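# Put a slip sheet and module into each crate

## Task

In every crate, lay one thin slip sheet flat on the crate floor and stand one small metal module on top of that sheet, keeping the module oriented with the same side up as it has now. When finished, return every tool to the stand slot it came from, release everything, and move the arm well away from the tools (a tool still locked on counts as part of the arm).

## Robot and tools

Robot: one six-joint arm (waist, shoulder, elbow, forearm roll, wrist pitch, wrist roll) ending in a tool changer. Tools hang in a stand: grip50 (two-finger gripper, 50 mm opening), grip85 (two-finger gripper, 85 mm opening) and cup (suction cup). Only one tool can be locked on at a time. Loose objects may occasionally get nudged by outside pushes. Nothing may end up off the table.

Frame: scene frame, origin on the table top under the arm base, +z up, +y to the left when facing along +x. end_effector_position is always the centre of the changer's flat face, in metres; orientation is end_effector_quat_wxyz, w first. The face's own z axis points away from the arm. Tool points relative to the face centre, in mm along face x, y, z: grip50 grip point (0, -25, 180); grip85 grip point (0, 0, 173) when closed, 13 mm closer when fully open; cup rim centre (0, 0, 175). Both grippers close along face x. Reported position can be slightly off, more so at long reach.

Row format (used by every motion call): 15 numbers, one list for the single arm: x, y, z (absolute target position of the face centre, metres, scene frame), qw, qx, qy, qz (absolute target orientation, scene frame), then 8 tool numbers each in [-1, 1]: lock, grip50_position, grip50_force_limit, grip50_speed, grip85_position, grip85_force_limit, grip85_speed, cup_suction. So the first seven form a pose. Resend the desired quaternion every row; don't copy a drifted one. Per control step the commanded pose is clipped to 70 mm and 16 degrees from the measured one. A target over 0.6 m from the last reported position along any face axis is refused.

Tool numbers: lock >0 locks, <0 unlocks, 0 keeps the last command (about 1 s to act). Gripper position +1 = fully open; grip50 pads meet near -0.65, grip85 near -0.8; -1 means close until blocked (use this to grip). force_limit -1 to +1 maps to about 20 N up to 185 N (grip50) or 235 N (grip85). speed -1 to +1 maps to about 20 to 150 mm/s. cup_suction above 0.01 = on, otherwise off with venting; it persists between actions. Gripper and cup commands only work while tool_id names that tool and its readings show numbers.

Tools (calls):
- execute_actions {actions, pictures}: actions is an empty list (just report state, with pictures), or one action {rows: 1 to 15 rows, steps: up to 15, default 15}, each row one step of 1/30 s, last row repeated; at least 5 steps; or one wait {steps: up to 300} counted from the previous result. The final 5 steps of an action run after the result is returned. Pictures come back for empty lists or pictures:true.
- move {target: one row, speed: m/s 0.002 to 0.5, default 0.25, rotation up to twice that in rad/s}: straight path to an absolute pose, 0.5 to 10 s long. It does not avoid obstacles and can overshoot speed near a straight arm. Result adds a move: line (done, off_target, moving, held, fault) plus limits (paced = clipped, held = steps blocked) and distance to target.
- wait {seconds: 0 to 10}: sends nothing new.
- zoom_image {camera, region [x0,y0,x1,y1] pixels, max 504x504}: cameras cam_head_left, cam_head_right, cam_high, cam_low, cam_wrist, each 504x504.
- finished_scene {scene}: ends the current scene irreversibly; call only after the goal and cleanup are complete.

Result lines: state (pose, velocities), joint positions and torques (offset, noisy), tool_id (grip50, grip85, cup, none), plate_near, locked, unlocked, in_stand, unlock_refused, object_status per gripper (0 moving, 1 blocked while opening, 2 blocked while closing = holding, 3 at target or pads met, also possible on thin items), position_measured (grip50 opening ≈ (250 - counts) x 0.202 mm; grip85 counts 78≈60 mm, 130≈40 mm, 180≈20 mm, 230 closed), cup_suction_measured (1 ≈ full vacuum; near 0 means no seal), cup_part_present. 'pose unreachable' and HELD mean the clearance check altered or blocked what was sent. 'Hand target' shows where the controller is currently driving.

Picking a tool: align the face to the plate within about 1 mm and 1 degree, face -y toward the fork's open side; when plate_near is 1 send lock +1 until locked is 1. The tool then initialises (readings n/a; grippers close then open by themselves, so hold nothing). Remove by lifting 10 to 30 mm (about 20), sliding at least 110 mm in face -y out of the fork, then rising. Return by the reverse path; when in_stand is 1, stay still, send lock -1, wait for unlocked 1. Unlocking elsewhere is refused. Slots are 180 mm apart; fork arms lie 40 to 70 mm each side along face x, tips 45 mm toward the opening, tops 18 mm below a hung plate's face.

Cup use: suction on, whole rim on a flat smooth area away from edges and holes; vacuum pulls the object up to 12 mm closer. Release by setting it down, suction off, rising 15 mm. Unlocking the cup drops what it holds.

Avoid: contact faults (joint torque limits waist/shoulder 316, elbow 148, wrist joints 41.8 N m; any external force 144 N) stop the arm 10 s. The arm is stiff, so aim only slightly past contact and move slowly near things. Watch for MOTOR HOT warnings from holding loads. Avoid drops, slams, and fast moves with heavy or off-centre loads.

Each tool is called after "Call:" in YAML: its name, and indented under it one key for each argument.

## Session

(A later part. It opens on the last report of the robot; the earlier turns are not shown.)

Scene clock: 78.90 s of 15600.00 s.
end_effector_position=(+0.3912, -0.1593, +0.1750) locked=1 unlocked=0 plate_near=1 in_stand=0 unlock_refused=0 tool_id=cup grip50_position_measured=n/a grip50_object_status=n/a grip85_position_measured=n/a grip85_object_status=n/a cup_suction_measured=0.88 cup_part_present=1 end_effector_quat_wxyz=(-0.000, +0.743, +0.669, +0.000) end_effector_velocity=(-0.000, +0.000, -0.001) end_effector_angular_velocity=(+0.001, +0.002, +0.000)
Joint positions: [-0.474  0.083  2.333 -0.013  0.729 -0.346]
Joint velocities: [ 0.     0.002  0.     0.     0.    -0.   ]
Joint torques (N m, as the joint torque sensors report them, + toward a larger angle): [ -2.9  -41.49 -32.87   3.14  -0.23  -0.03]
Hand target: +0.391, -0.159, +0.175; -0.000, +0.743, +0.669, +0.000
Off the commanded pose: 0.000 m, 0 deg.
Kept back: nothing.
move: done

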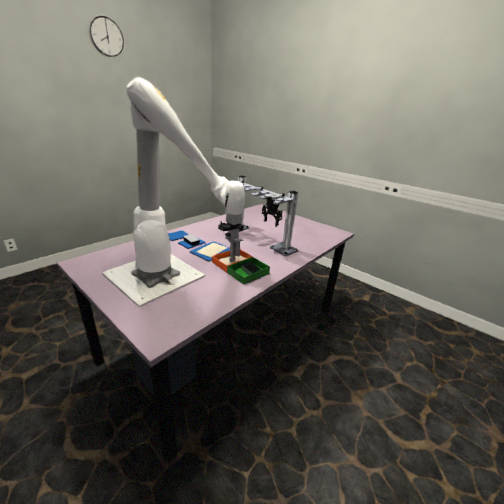

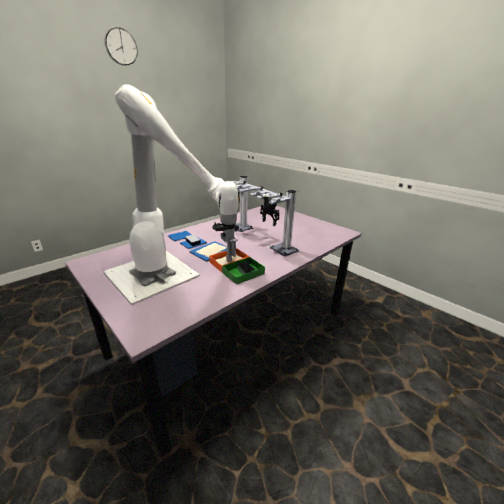

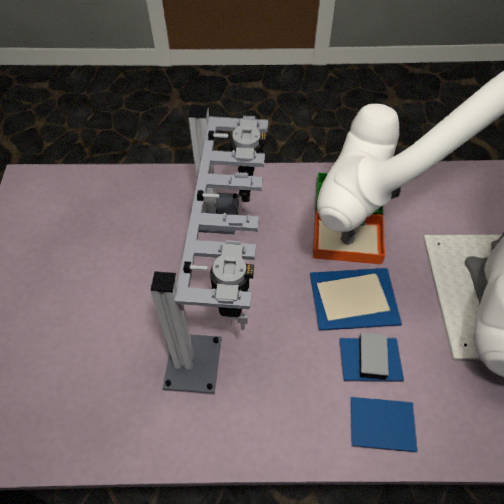

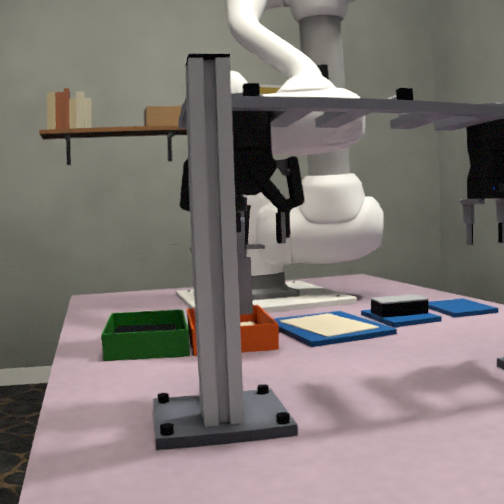

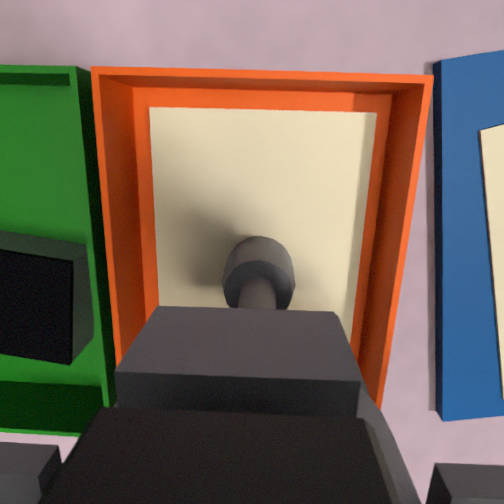

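Call:
execute_actions:
  actions:
    - {"rows": [[0.3912,-0.1593,0.175,0,0.7431,0.6691,0,0,1,0,0,1,0,0,0]], "steps": 15}

Call:
move:
  target: [0.3912, -0.1593, 0.30, 0, 0.7431, 0.6691, 0, 0, 1, 0, 0, 1, 0, 0, 0]
  speed: 0.15

Scene clock: 79.40 s of 15600.00 s.
end_effector_position=(+0.3912, -0.1593, +0.1750) locked=1 unlocked=0 plate_near=1 in_stand=0 unlock_refused=0 tool_id=cup grip50_position_measured=n/a grip50_object_status=n/a grip85_position_measured=n/a grip85_object_status=n/a cup_suction_measured=0.00 cup_part_present=0 end_effector_quat_wxyz=(+0.000, +0.743, +0.669, +0.000) end_effector_velocity=(+0.001, -0.000, +0.000) end_effector_angular_velocity=(-0.001, -0.001, +0.000)
Joint positions: [-0.474  0.083  2.333 -0.013  0.729 -0.346]
Joint velocities: [ 0.     0.    -0.001  0.    -0.001 -0.   ]
Joint torques (N m, as the joint torque sensors report them, + toward a larger angle): [ -3.38 -39.26 -31.6    3.13  -0.1   -0.01]
Steps of this call (steps 1 to 5: nothing new was sent; steps 6 to 15: the first 10 steps of this action). Readings (end_effector_position | what the end effector reports):
6: (+0.3912, -0.1593, +0.1750) | locked=1 unlocked=0 plate_near=1 in_stand=0 unlock_refused=0 tool_id=cup grip50_position_measured=n/a grip50_object_status=n/a grip85_position_measured=n/a grip85_object_status=n/a cup_suction_measured=0.62 cup_part_present=1
7: (+0.3912, -0.1593, +0.1750) | locked=1 unlocked=0 plate_near=1 in_stand=0 unlock_refused=0 tool_id=cup grip50_position_measured=n/a grip50_object_status=n/a grip85_position_measured=n/a grip85_object_status=n/a cup_suction_measured=0.12 cup_part_present=0
9: (+0.3912, -0.1593, +0.1750) | locked=1 unlocked=0 plate_near=1 in_stand=0 unlock_refused=0 tool_id=cup grip50_position_measured=n/a grip50_object_status=n/a grip85_position_measured=n/a grip85_object_status=n/a cup_suction_measured=0.00 cup_part_present=0
13: (+0.3912, -0.1593, +0.1750) | locked=1 unlocked=0 plate_near=1 in_stand=0 unlock_refused=0 tool_id=cup grip50_position_measured=n/a grip50_object_status=n/a grip85_position_measured=n/a grip85_object_status=n/a cup_suction_measured=0.00 cup_part_present=0
15: the state above

Scene clock: 80.83 s of 15600.00 s.
end_effector_position=(+0.3913, -0.1594, +0.3000) locked=1 unlocked=0 plate_near=1 in_stand=0 unlock_refused=0 tool_id=cup grip50_position_measured=n/a grip50_object_status=n/a grip85_position_measured=n/a grip85_object_status=n/a cup_suction_measured=0.00 cup_part_present=0 end_effector_quat_wxyz=(+0.000, +0.743, +0.669, -0.000) end_effector_velocity=(+0.000, -0.000, +0.000) end_effector_angular_velocity=(+0.001, +0.001, +0.000)
Joint positions: [-0.471 -0.085  2.208 -0.011  1.023 -0.348]
Joint velocities: [-0.     0.    -0.001  0.     0.002 -0.   ]
Joint torques (N m, as the joint torque sensors report them, + toward a larger angle): [ -3.1  -31.22 -41.63   3.97   0.06  -0.04]
Hand target: +0.391, -0.159, +0.300; +0.000, +0.743, +0.669, -0.000
Off your previous action's commanded pose: 0.000 m, 0 deg at its last step (step 5 of this call).
Off the commanded pose: 0.000 m, 0 deg.
Kept back: nothing.
move: done

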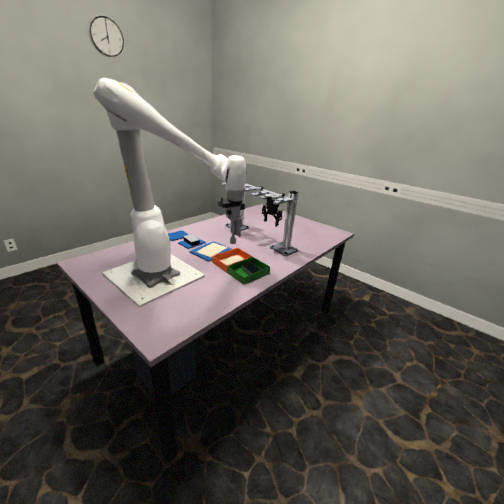

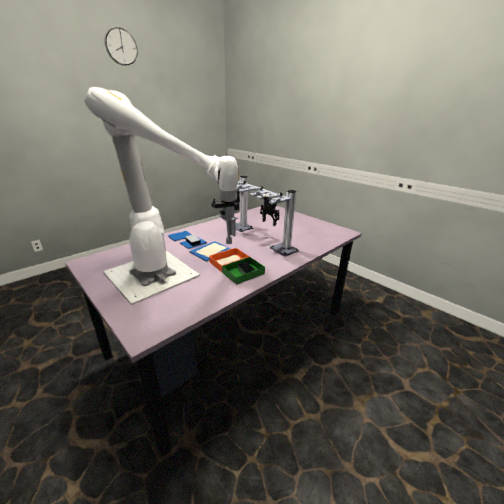

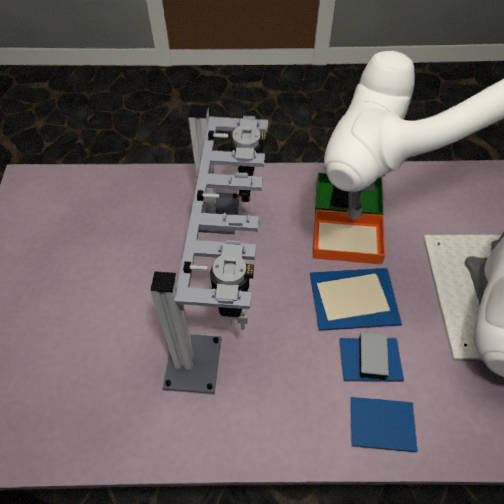

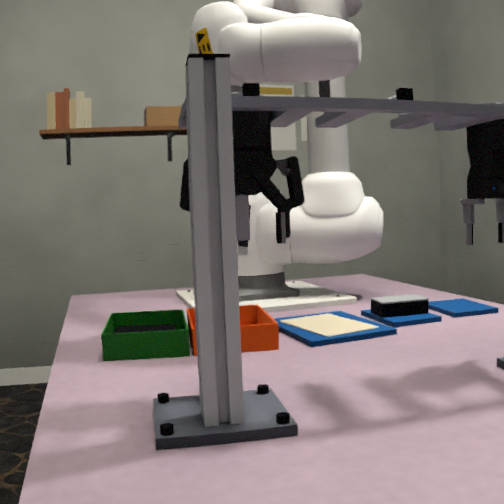

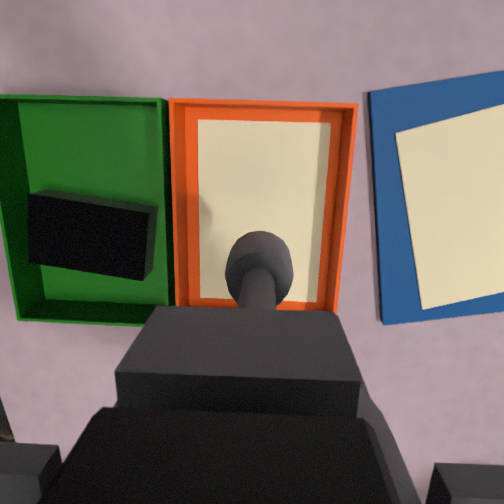

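Call:
zoom_image:
  camera: "cam_wrist"
  region: [0, 90, 200, 330]

Region (0, 90, 200, 330) of cam_wrist's 504x504 image, scaled by 2.100, with more detail than that image has.

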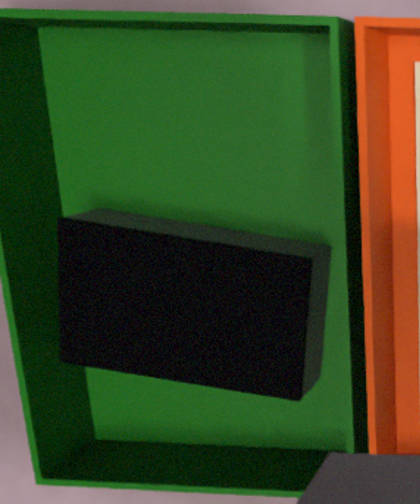

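Call:
move:
  target: [0.392, -0.306, 0.25, 0, 0.7431, 0.6691, 0, 0, 1, 0, 0, 1, 0, 0, 0]
  speed: 0.2

Scene clock: 82.80 s of 15600.00 s.
end_effector_position=(+0.3916, -0.3060, +0.2499) locked=1 unlocked=0 plate_near=1 in_stand=0 unlock_refused=0 tool_id=cup grip50_position_measured=n/a grip50_object_status=n/a grip85_position_measured=n/a grip85_object_status=n/a cup_suction_measured=0.00 cup_part_present=0 end_effector_quat_wxyz=(-0.000, +0.743, +0.669, -0.000) end_effector_velocity=(-0.000, -0.000, -0.000) end_effector_angular_velocity=(+0.000, +0.000, +0.000)
Joint positions: [-0.737  0.088  2.141 -0.012  0.914 -0.612]
Joint velocities: [-0.001  0.    -0.     0.     0.    -0.001]
Joint torques (N m, as the joint torque sensors report them, + toward a larger angle): [ -2.84 -48.56 -39.52   3.77   0.03   0.16]
Hand target: +0.392, -0.306, +0.250; -0.000, +0.743, +0.669, -0.000
Off the commanded pose: 0.000 m, 0 deg.
Kept back: nothing.
move: done

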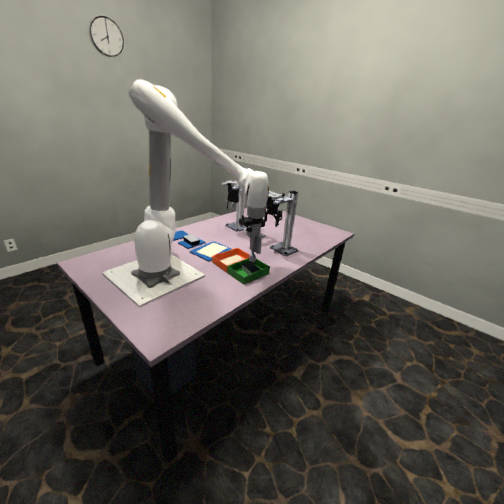

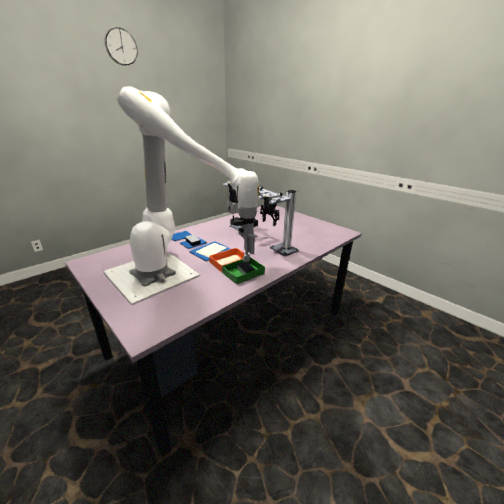

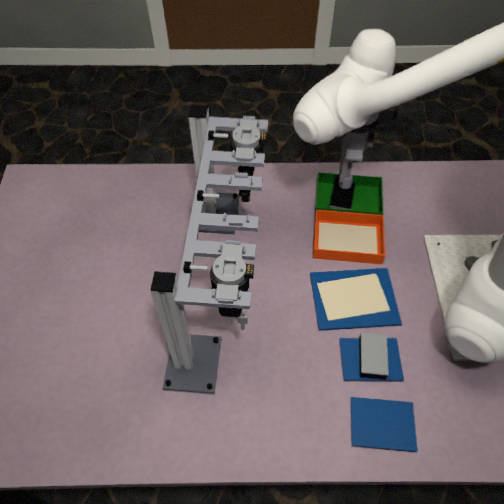

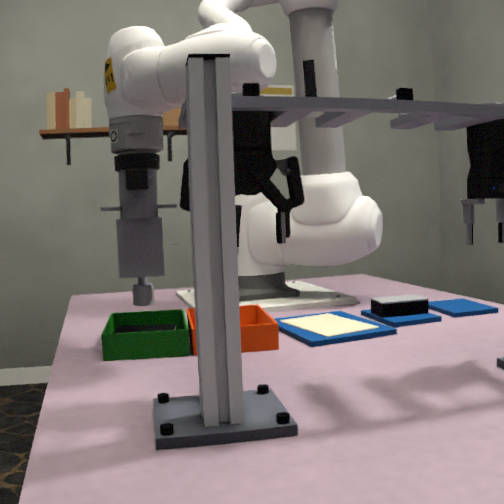

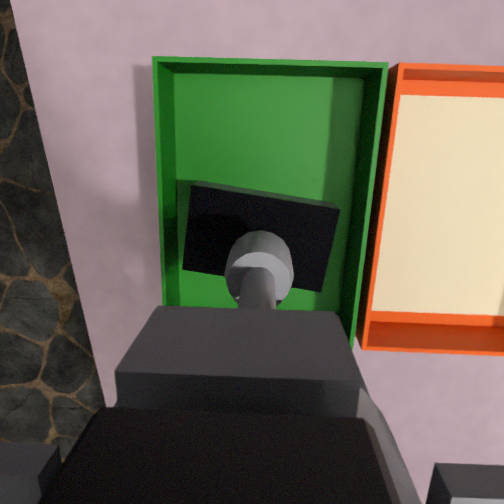

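Call:
move:
  target: [0.3893, -0.3071, 0.214, 0, 0.7431, 0.6691, 0, 0, 1, 0, 0, 1, 0, 0, 1]
  speed: 0.15

Call:
execute_actions:
  actions:
    - {"rows": [[0.3893,-0.3071,0.2132,0,0.7431,0.6691,0,0,1,0,0,1,0,0,1],[0.3893,-0.3071,0.2124,0,0.7431,0.6691,0,0,1,0,0,1,0,0,1],[0.3893,-0.3071,0.2116,0,0.7431,0.6691,0,0,1,0,0,1,0,0,1],[0.3893,-0.3071,0.2108,0,0.7431,0.6691,0,0,1,0,0,1,0,0,1],[0.3893,-0.3071,0.21,0,0.7431,0.6691,0,0,1,0,0,1,0,0,1],[0.3893,-0.3071,0.2092,0,0.7431,0.6691,0,0,1,0,0,1,0,0,1],[0.3893,-0.3071,0.2084,0,0.7431,0.6691,0,0,1,0,0,1,0,0,1],[0.3893,-0.3071,0.2076,0,0.7431,0.6691,0,0,1,0,0,1,0,0,1],[0.3893,-0.3071,0.2068,0,0.7431,0.6691,0,0,1,0,0,1,0,0,1],[0.3893,-0.3071,0.206,0,0.7431,0.6691,0,0,1,0,0,1,0,0,1]], "steps": 15}

Scene clock: 84.10 s of 15600.00 s.
end_effector_position=(+0.3893, -0.3071, +0.2140) locked=1 unlocked=0 plate_near=1 in_stand=0 unlock_refused=0 tool_id=cup grip50_position_measured=n/a grip50_object_status=n/a grip85_position_measured=n/a grip85_object_status=n/a cup_suction_measured=0.00 cup_part_present=0 end_effector_quat_wxyz=(+0.000, +0.743, +0.669, +0.000) end_effector_velocity=(-0.000, +0.000, -0.001) end_effector_angular_velocity=(+0.001, +0.001, -0.000)
Joint positions: [-0.743  0.131  2.176 -0.013  0.836 -0.617]
Joint velocities: [-0.     0.001  0.001 -0.    -0.    -0.   ]
Joint torques (N m, as the joint torque sensors report them, + toward a larger angle): [ -3.05 -50.99 -37.1    3.44  -0.02  -0.09]
Hand target: +0.389, -0.307, +0.214; -0.000, +0.743, +0.669, +0.000
Off the commanded pose: 0.000 m, 0 deg.
Kept back: nothing.
move: done

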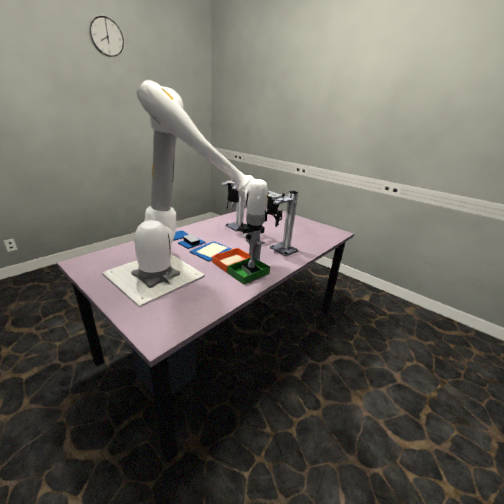

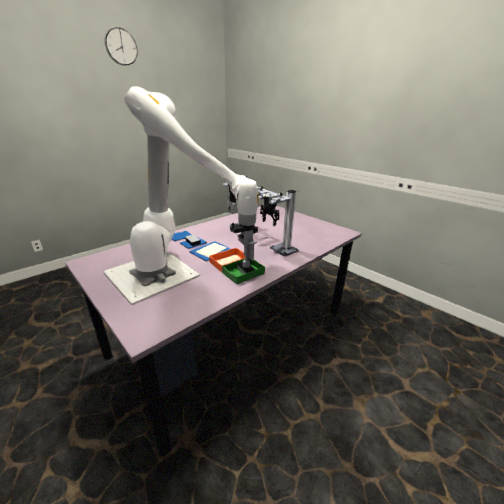

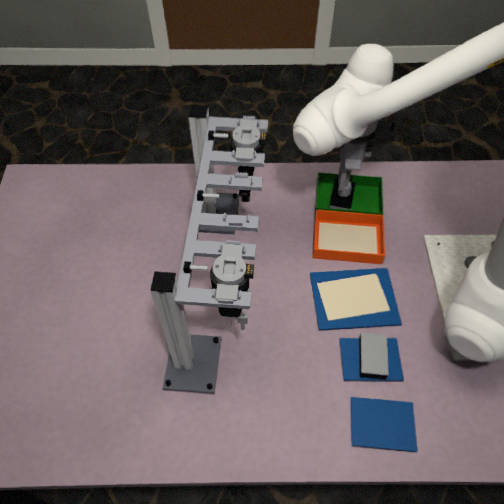

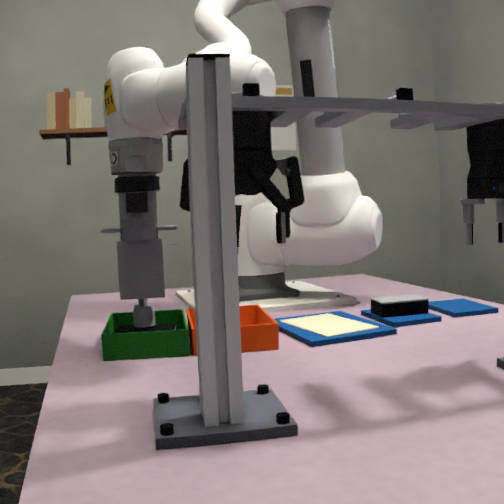

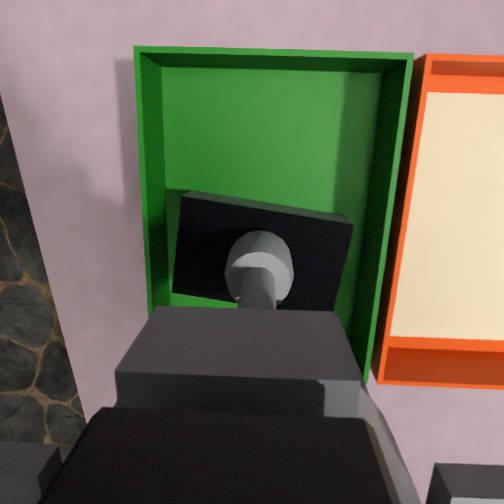

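Scene clock: 84.43 s of 15600.00 s.
end_effector_position=(+0.3893, -0.3071, +0.2079) locked=1 unlocked=0 plate_near=1 in_stand=0 unlock_refused=0 tool_id=cup grip50_position_measured=n/a grip50_object_status=n/a grip85_position_measured=n/a grip85_object_status=n/a cup_suction_measured=0.19 cup_part_present=0 end_effector_quat_wxyz=(-0.000, +0.743, +0.669, +0.000) end_effector_velocity=(+0.000, -0.000, -0.023) end_effector_angular_velocity=(-0.001, -0.001, -0.000)
Joint positions: [-0.743  0.139  2.181 -0.013  0.823 -0.617]
Joint velocities: [-0.     0.03   0.018 -0.    -0.05   0.   ]
Joint torques (N m, as the joint torque sensors report them, + toward a larger angle): [ -2.39 -50.49 -38.8    3.57   0.05   0.08]
Steps of this call (steps 1 to 10: the first 10 steps of this action). Readings (end_effector_position | what the end effector reports):
1: (+0.3893, -0.3071, +0.2140) | locked=1 unlocked=0 plate_near=1 in_stand=0 unlock_refused=0 tool_id=cup grip50_position_measured=n/a grip50_object_status=n/a grip85_position_measured=n/a grip85_object_status=n/a cup_suction_measured=0.00 cup_part_present=0
2: (+0.3893, -0.3071, +0.2137) | locked=1 unlocked=0 plate_near=1 in_stand=0 unlock_refused=0 tool_id=cup grip50_position_measured=n/a grip50_object_status=n/a grip85_position_measured=n/a grip85_object_status=n/a cup_suction_measured=0.00 cup_part_present=0
4: (+0.3893, -0.3071, +0.2125) | locked=1 unlocked=0 plate_near=1 in_stand=0 unlock_refused=0 tool_id=cup grip50_position_measured=n/a grip50_object_status=n/a grip85_position_measured=n/a grip85_object_status=n/a cup_suction_measured=0.00 cup_part_present=0
8: (+0.3893, -0.3071, +0.2095) | locked=1 unlocked=0 plate_near=1 in_stand=0 unlock_refused=0 tool_id=cup grip50_position_measured=n/a grip50_object_status=n/a grip85_position_measured=n/a grip85_object_status=n/a cup_suction_measured=0.00 cup_part_present=0
10: the state above

Call:
execute_actions:
  actions: []

Scene clock: 85.67 s of 15600.00 s.
end_effector_position=(+0.3893, -0.3071, +0.2060) locked=1 unlocked=0 plate_near=1 in_stand=0 unlock_refused=0 tool_id=cup grip50_position_measured=n/a grip50_object_status=n/a grip85_position_measured=n/a grip85_object_status=n/a cup_suction_measured=0.99 cup_part_present=1 end_effector_quat_wxyz=(-0.000, +0.743, +0.669, +0.000) end_effector_velocity=(+0.000, -0.000, -0.000) end_effector_angular_velocity=(+0.000, +0.000, -0.000)
Joint positions: [-0.743  0.141  2.182 -0.013  0.819 -0.616]
Joint velocities: [ 0.  0.  0.  0. -0.  0.]
Joint torques (N m, as the joint torque sensors report them, + toward a larger angle): [ -2.8  -51.64 -36.42   3.5    0.01   0.02]
Hand target: +0.389, -0.307, +0.206; -0.000, +0.743, +0.669, +0.000
Off the commanded pose: 0.000 m, 0 deg.
Kept back: nothing.
Steps of this call (steps 1 to 5: the last 5 steps of your previous action; steps 6 to 37: nothing new was sent). Readings (end_effector_position | what the end effector reports):
1: (+0.3893, -0.3071, +0.2071) | locked=1 unlocked=0 plate_near=1 in_stand=0 unlock_refused=0 tool_id=cup grip50_position_measured=n/a grip50_object_status=n/a grip85_position_measured=n/a grip85_object_status=n/a cup_suction_measured=0.30 cup_part_present=0
2: (+0.3893, -0.3071, +0.2066) | locked=1 unlocked=0 plate_near=1 in_stand=0 unlock_refused=0 tool_id=cup grip50_position_measured=n/a grip50_object_status=n/a grip85_position_measured=n/a grip85_object_status=n/a cup_suction_measured=0.41 cup_part_present=0
4: (+0.3893, -0.3071, +0.2062) | locked=1 unlocked=0 plate_near=1 in_stand=0 unlock_refused=0 tool_id=cup grip50_position_measured=n/a grip50_object_status=n/a grip85_position_measured=n/a grip85_object_status=n/a cup_suction_measured=0.69 cup_part_present=1
8: (+0.3893, -0.3071, +0.2060) | locked=1 unlocked=0 plate_near=1 in_stand=0 unlock_refused=0 tool_id=cup grip50_position_measured=n/a grip50_object_status=n/a grip85_position_measured=n/a grip85_object_status=n/a cup_suction_measured=0.90 cup_part_present=1
37: the state above

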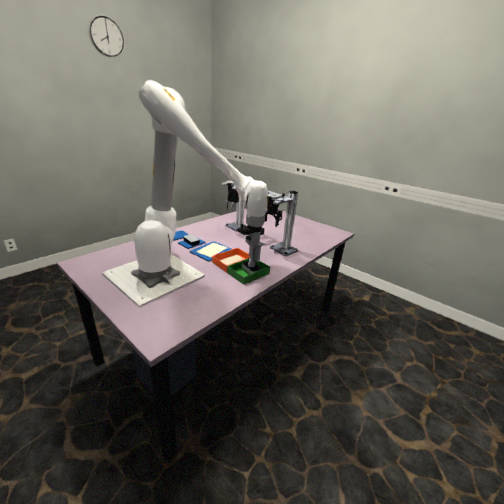

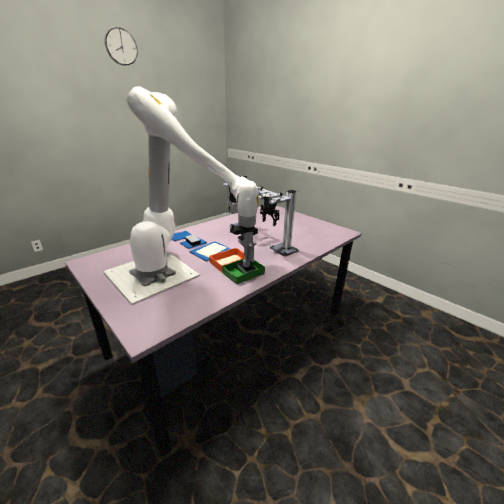

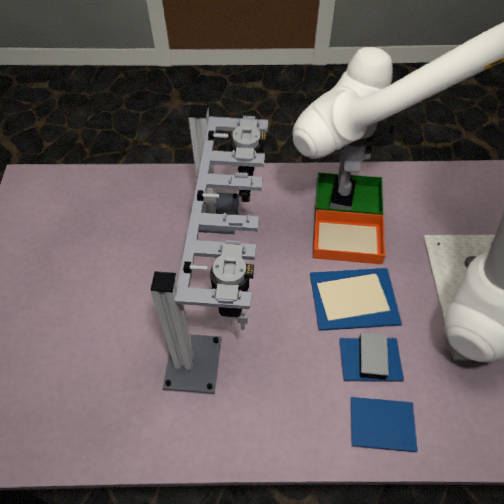

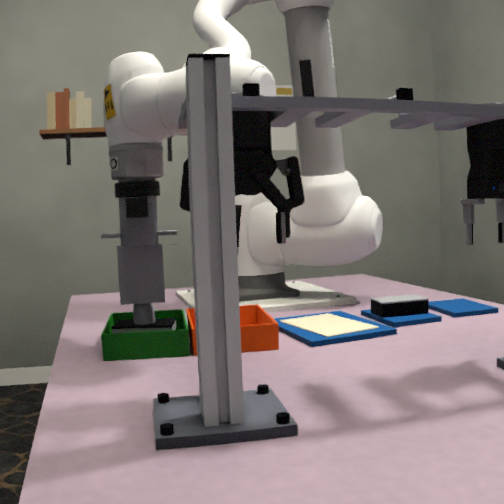

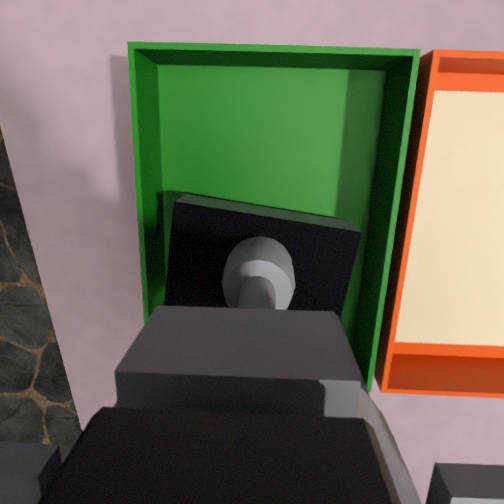

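Call:
move:
  target: [0.3893,-0.3071,0.275,0,0.7431,0.6691,0,0,1,0,0,1,0,0,1]
  speed: 0.08

Scene clock: 87.60 s of 15600.00 s.
end_effector_position=(+0.3893, -0.3072, +0.2750) locked=1 unlocked=0 plate_near=1 in_stand=0 unlock_refused=0 tool_id=cup grip50_position_measured=n/a grip50_object_status=n/a grip85_position_measured=n/a grip85_object_status=n/a cup_suction_measured=0.99 cup_part_present=1 end_effector_quat_wxyz=(-0.000, +0.743, +0.669, -0.000) end_effector_velocity=(+0.000, +0.000, +0.000) end_effector_angular_velocity=(+0.000, +0.000, -0.000)
Joint positions: [-0.741  0.058  2.119 -0.012  0.966 -0.617]
Joint velocities: [ 0.     0.    -0.001  0.     0.001  0.   ]
Joint torques (N m, as the joint torque sensors report them, + toward a larger angle): [ -2.67 -46.5  -41.05   3.93  -0.15  -0.16]
Hand target: +0.389, -0.307, +0.275; +0.000, +0.743, +0.669, -0.000
Off the commanded pose: 0.000 m, 0 deg.
Kept back: nothing.
move: done

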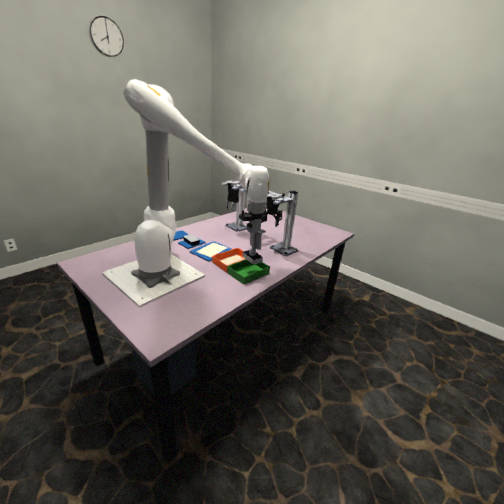

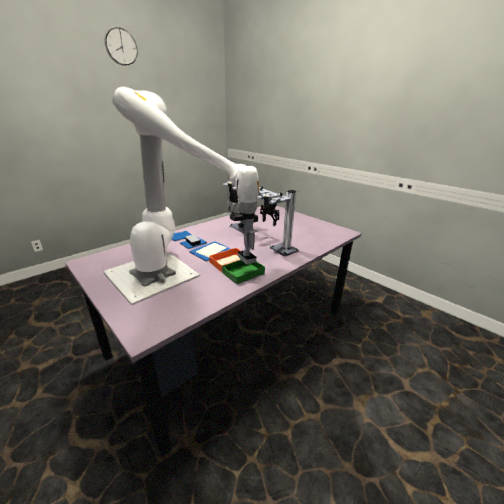

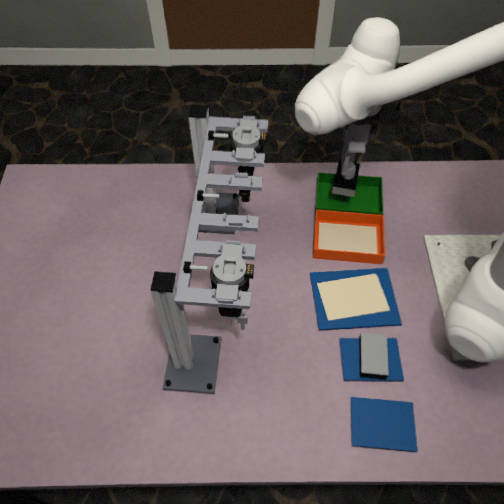

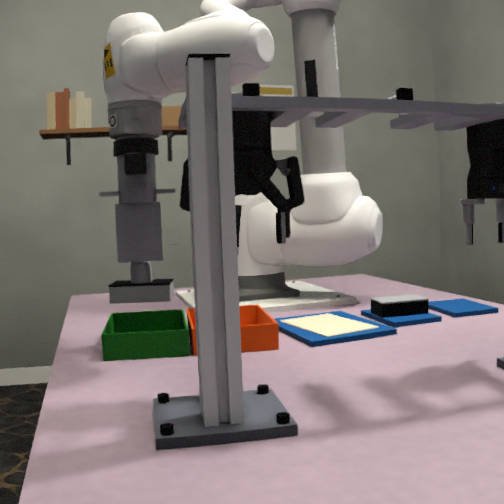

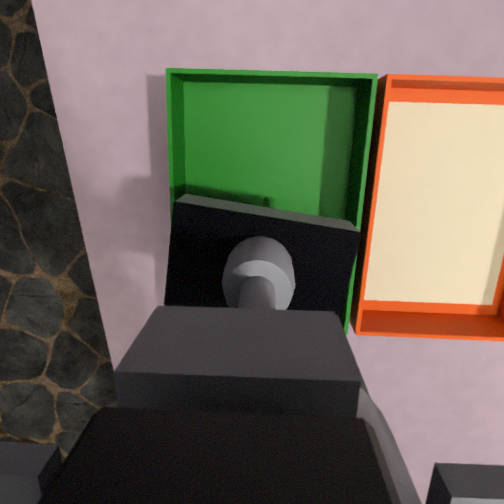

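Call:
move:
  target: [0.391,-0.159,0.275,0,0.6947,0.7193,0,0,1,0,0,1,0,0,1]
  speed: 0.15

Scene clock: 89.23 s of 15600.00 s.
end_effector_position=(+0.3913, -0.1589, +0.2751) locked=1 unlocked=0 plate_near=1 in_stand=0 unlock_refused=0 tool_id=cup grip50_position_measured=n/a grip50_object_status=n/a grip85_position_measured=n/a grip85_object_status=n/a cup_suction_measured=0.99 cup_part_present=1 end_effector_quat_wxyz=(+0.000, +0.695, +0.719, +0.000) end_effector_velocity=(-0.000, +0.000, +0.001) end_effector_angular_velocity=(-0.004, -0.000, +0.003)
Joint positions: [-0.471 -0.058  2.237 -0.011  0.966 -0.487]
Joint velocities: [ 0.001 -0.002  0.001 -0.004 -0.     0.001]
Joint torques (N m, as the joint torque sensors report them, + toward a larger angle): [ -2.32 -32.79 -41.46   4.19   0.04  -0.07]
Hand target: +0.391, -0.159, +0.275; +0.000, +0.695, +0.719, +0.000
Off the commanded pose: 0.000 m, 0 deg.
Kept back: nothing.
move: done

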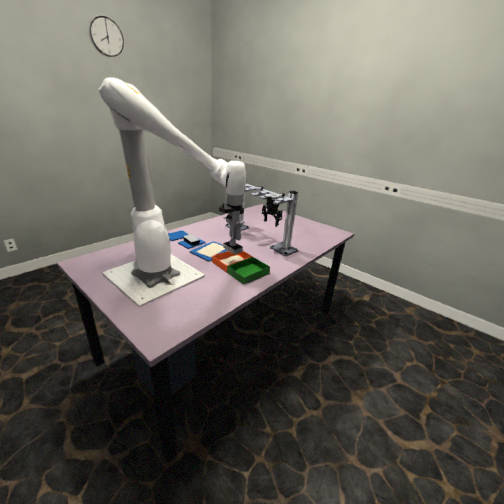

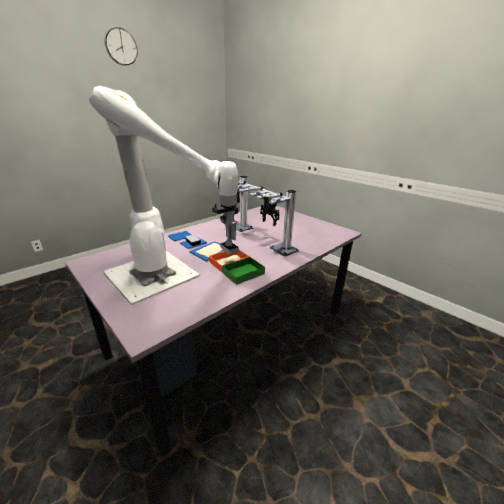

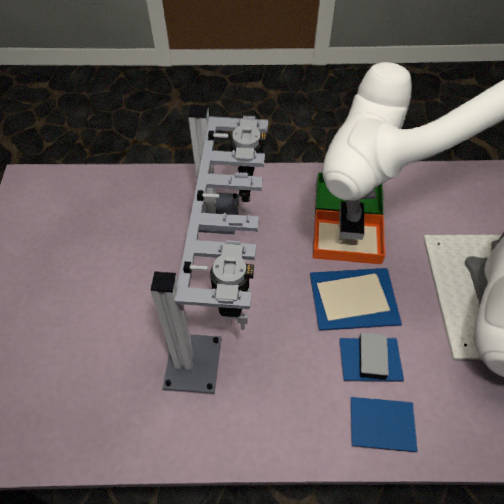

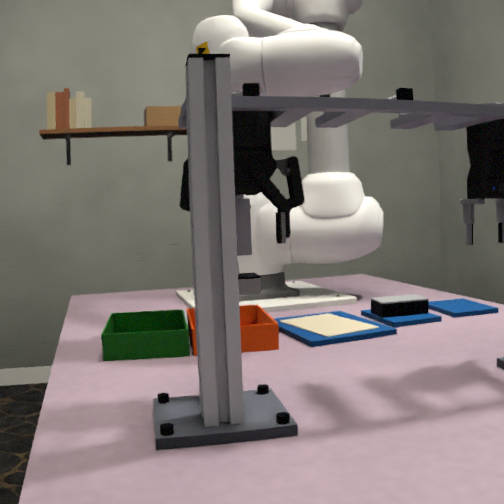

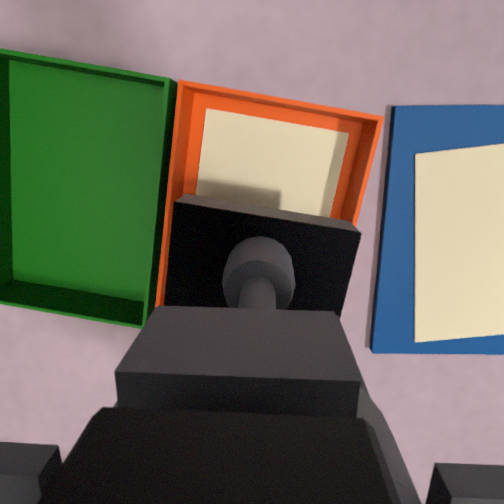

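Call:
move:
  target: [0.391,-0.159,0.243,0,0.6947,0.7193,0,0,1,0,0,1,0,0,1]
  speed: 0.06

Call:
zoom_image:
  camera: "cam_wrist"
  region: [60,60,460,360]

Scene clock: 90.30 s of 15600.00 s.
end_effector_position=(+0.3910, -0.1590, +0.2430) locked=1 unlocked=0 plate_near=1 in_stand=0 unlock_refused=0 tool_id=cup grip50_position_measured=n/a grip50_object_status=n/a grip85_position_measured=n/a grip85_object_status=n/a cup_suction_measured=0.99 cup_part_present=1 end_effector_quat_wxyz=(-0.000, +0.695, +0.719, +0.000) end_effector_velocity=(-0.000, -0.000, -0.001) end_effector_angular_velocity=(-0.000, -0.000, +0.000)
Joint positions: [-0.472 -0.019  2.271 -0.011  0.893 -0.487]
Joint velocities: [-0.     0.     0.001 -0.    -0.001 -0.   ]
Joint torques (N m, as the joint torque sensors report them, + toward a larger angle): [ -2.93 -36.81 -39.06   3.61   0.2   -0.02]
Hand target: +0.391, -0.159, +0.243; -0.000, +0.695, +0.719, +0.000
Off the commanded pose: 0.000 m, 0 deg.
Kept back: nothing.
move: done

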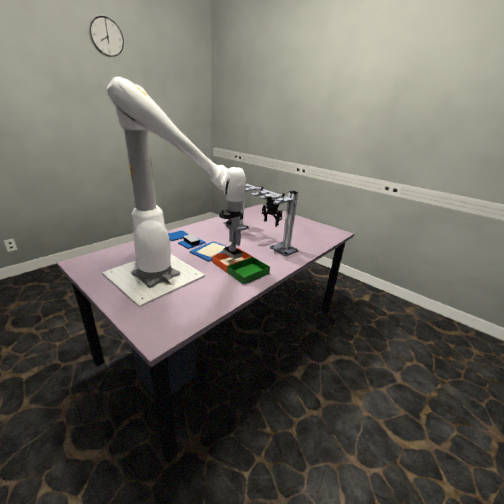

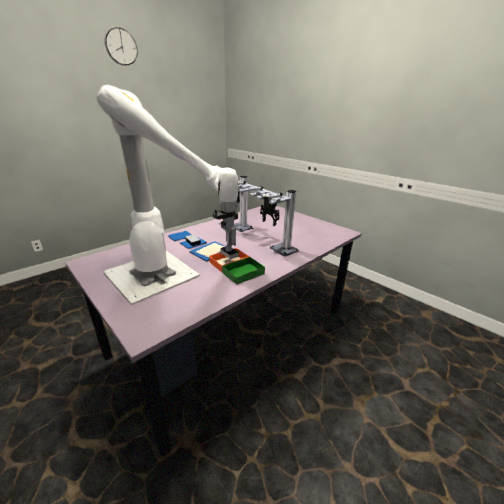

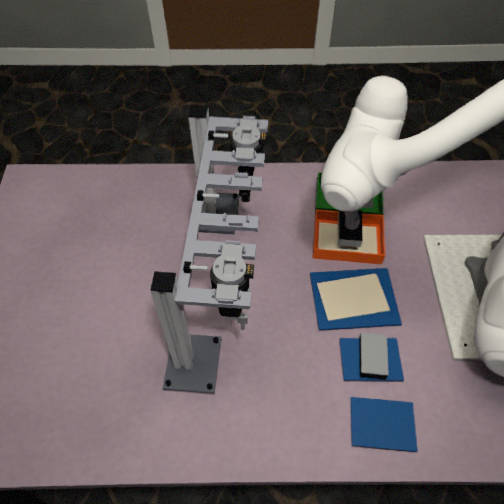

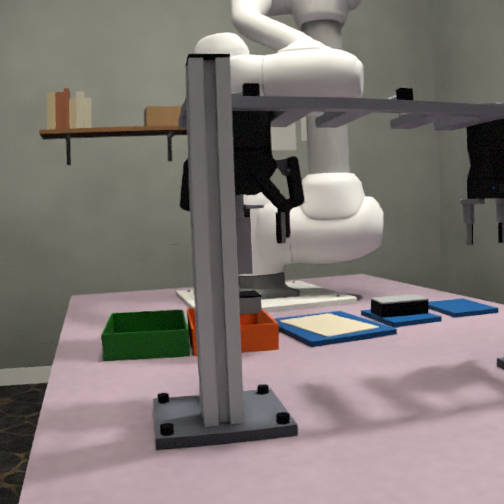

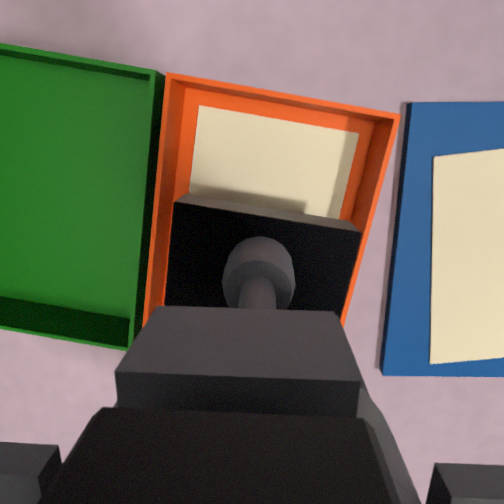

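Region (60, 60, 460, 360) of cam_wrist's 504x504 image, scaled by 1.260, with more detail than that image has; it fills the top 378 rows of this view, and the rest is white.

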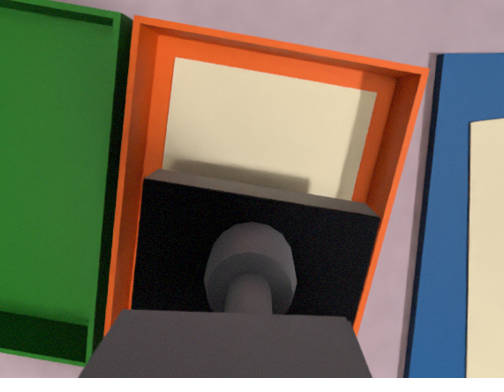

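Call:
move:
  target: [0.391,-0.159,0.208,0,0.6947,0.7193,0,0,1,0,0,1,0,0,1]
  speed: 0.04

Scene clock: 91.87 s of 15600.00 s.
end_effector_position=(+0.3910, -0.1590, +0.2080) locked=1 unlocked=0 plate_near=1 in_stand=0 unlock_refused=0 tool_id=cup grip50_position_measured=n/a grip50_object_status=n/a grip85_position_measured=n/a grip85_object_status=n/a cup_suction_measured=0.99 cup_part_present=1 end_effector_quat_wxyz=(-0.000, +0.695, +0.719, +0.000) end_effector_velocity=(-0.000, +0.000, -0.000) end_effector_angular_velocity=(+0.000, +0.000, -0.000)
Joint positions: [-0.472  0.031  2.305 -0.012  0.81  -0.486]
Joint velocities: [-0.     0.     0.001  0.    -0.     0.   ]
Joint torques (N m, as the joint torque sensors report them, + toward a larger angle): [ -3.25 -37.22 -36.7    3.5   -0.08  -0.05]
Hand target: +0.391, -0.159, +0.208; -0.000, +0.695, +0.719, +0.000
Off the commanded pose: 0.000 m, 0 deg.
Kept back: nothing.
move: done

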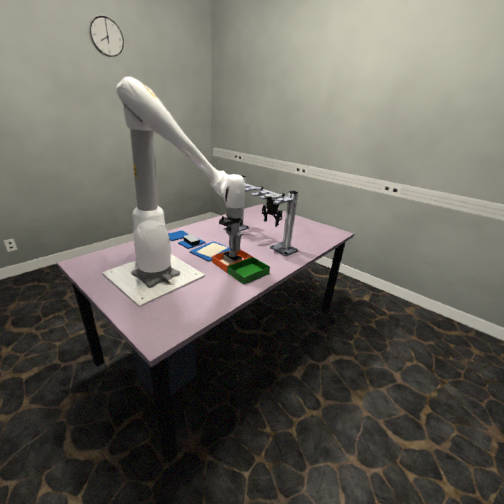

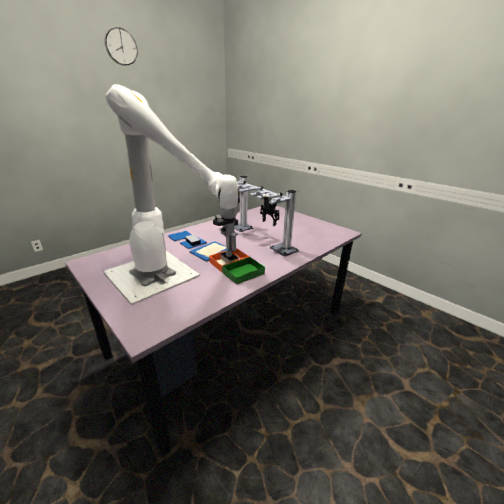

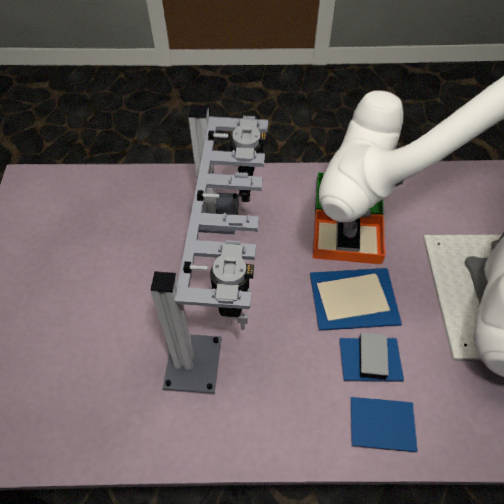

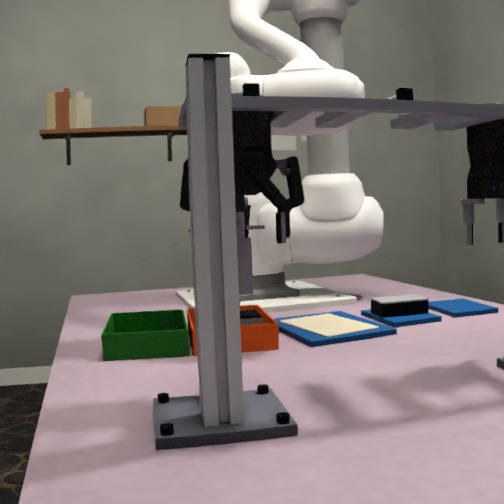

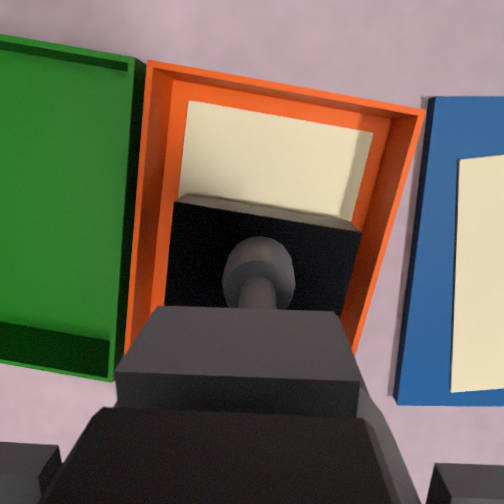

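Call:
execute_actions:
  actions:
    - {"rows":[[0.391,-0.159,0.206,0,0.6947,0.7193,0,0,1,0,0,1,0,0,1],[0.391,-0.159,0.205,0,0.6947,0.7193,0,0,1,0,0,1,0,0,1],[0.391,-0.159,0.204,0,0.6947,0.7193,0,0,1,0,0,1,0,0,1],[0.391,-0.159,0.2035,0,0.6947,0.7193,0,0,1,0,0,1,0,0,1],[0.391,-0.159,0.203,0,0.6947,0.7193,0,0,1,0,0,1,0,0,1],[0.391,-0.159,0.2025,0,0.6947,0.7193,0,0,1,0,0,1,0,0,1],[0.391,-0.159,0.2025,0,0.6947,0.7193,0,0,1,0,0,1,0,0,1],[0.391,-0.159,0.2025,0,0.6947,0.7193,0,0,1,0,0,1,0,0,1],[0.391,-0.159,0.2025,0,0.6947,0.7193,0,0,1,0,0,1,0,0,1],[0.391,-0.159,0.2025,0,0.6947,0.7193,0,0,1,0,0,1,0,0,1],[0.391,-0.159,0.2025,0,0.6947,0.7193,0,0,1,0,0,1,0,0,0]],"steps":15}

Call:
execute_actions:
  actions:
    - {"rows":[[0.391,-0.159,0.2025,0,0.6947,0.7193,0,0,1,0,0,1,0,0,0]],"steps":12}

Scene clock: 92.90 s of 15600.00 s.
end_effector_position=(+0.3910, -0.1590, +0.2026) locked=1 unlocked=0 plate_near=1 in_stand=0 unlock_refused=0 tool_id=cup grip50_position_measured=n/a grip50_object_status=n/a grip85_position_measured=n/a grip85_object_status=n/a cup_suction_measured=0.99 cup_part_present=1 end_effector_quat_wxyz=(-0.000, +0.695, +0.719, +0.000) end_effector_velocity=(+0.000, -0.000, -0.003) end_effector_angular_velocity=(+0.000, +0.001, -0.000)
Joint positions: [-0.473  0.039  2.31  -0.012  0.797 -0.486]
Joint velocities: [-0.     0.005  0.002 -0.    -0.006  0.001]
Joint torques (N m, as the joint torque sensors report them, + toward a larger angle): [ -3.02 -40.21 -35.65   3.46  -0.2   -0.03]
Steps of this call (steps 1 to 21: nothing new was sent; steps 22 to 31: the first 10 steps of this action). Readings (end_effector_position | what the end effector reports):
22: (+0.3910, -0.1590, +0.2079) | locked=1 unlocked=0 plate_near=1 in_stand=0 unlock_refused=0 tool_id=cup grip50_position_measured=n/a grip50_object_status=n/a grip85_position_measured=n/a grip85_object_status=n/a cup_suction_measured=0.99 cup_part_present=1
23: (+0.3910, -0.1590, +0.2073) | locked=1 unlocked=0 plate_near=1 in_stand=0 unlock_refused=0 tool_id=cup grip50_position_measured=n/a grip50_object_status=n/a grip85_position_measured=n/a grip85_object_status=n/a cup_suction_measured=0.99 cup_part_present=1
25: (+0.3910, -0.1590, +0.2054) | locked=1 unlocked=0 plate_near=1 in_stand=0 unlock_refused=0 tool_id=cup grip50_position_measured=n/a grip50_object_status=n/a grip85_position_measured=n/a grip85_object_status=n/a cup_suction_measured=0.99 cup_part_present=1
29: (+0.3910, -0.1590, +0.2029) | locked=1 unlocked=0 plate_near=1 in_stand=0 unlock_refused=0 tool_id=cup grip50_position_measured=n/a grip50_object_status=n/a grip85_position_measured=n/a grip85_object_status=n/a cup_suction_measured=0.99 cup_part_present=1
31: the state above

Scene clock: 93.30 s of 15600.00 s.
end_effector_position=(+0.3910, -0.1590, +0.2025) locked=1 unlocked=0 plate_near=1 in_stand=0 unlock_refused=0 tool_id=cup grip50_position_measured=n/a grip50_object_status=n/a grip85_position_measured=n/a grip85_object_status=n/a cup_suction_measured=0.00 cup_part_present=0 end_effector_quat_wxyz=(+0.000, +0.695, +0.719, +0.000) end_effector_velocity=(-0.000, +0.000, -0.000) end_effector_angular_velocity=(+0.001, +0.001, +0.000)
Joint positions: [-0.473  0.039  2.31  -0.012  0.796 -0.486]
Joint velocities: [0.    0.    0.    0.    0.001 0.   ]
Joint torques (N m, as the joint torque sensors report them, + toward a larger angle): [ -3.78 -35.26 -32.34   3.02  -0.11  -0.05]
Off your previous action's commanded pose: 0.000 m, 0 deg at its last step (step 5 of this call).
Steps of this call (steps 1 to 5: the last 5 steps of your previous action; steps 6 to 12: the first 7 steps of this action). Readings (end_effector_position | what the end effector reports):
6: (+0.3910, -0.1590, +0.2025) | locked=1 unlocked=0 plate_near=1 in_stand=0 unlock_refused=0 tool_id=cup grip50_position_measured=n/a grip50_object_status=n/a grip85_position_measured=n/a grip85_object_status=n/a cup_suction_measured=0.00 cup_part_present=0
7: (+0.3910, -0.1590, +0.2025) | locked=1 unlocked=0 plate_near=1 in_stand=0 unlock_refused=0 tool_id=cup grip50_position_measured=n/a grip50_object_status=n/a grip85_position_measured=n/a grip85_object_status=n/a cup_suction_measured=0.00 cup_part_present=0
9: (+0.3910, -0.1590, +0.2025) | locked=1 unlocked=0 plate_near=1 in_stand=0 unlock_refused=0 tool_id=cup grip50_position_measured=n/a grip50_object_status=n/a grip85_position_measured=n/a grip85_object_status=n/a cup_suction_measured=0.00 cup_part_present=0
12: the state above


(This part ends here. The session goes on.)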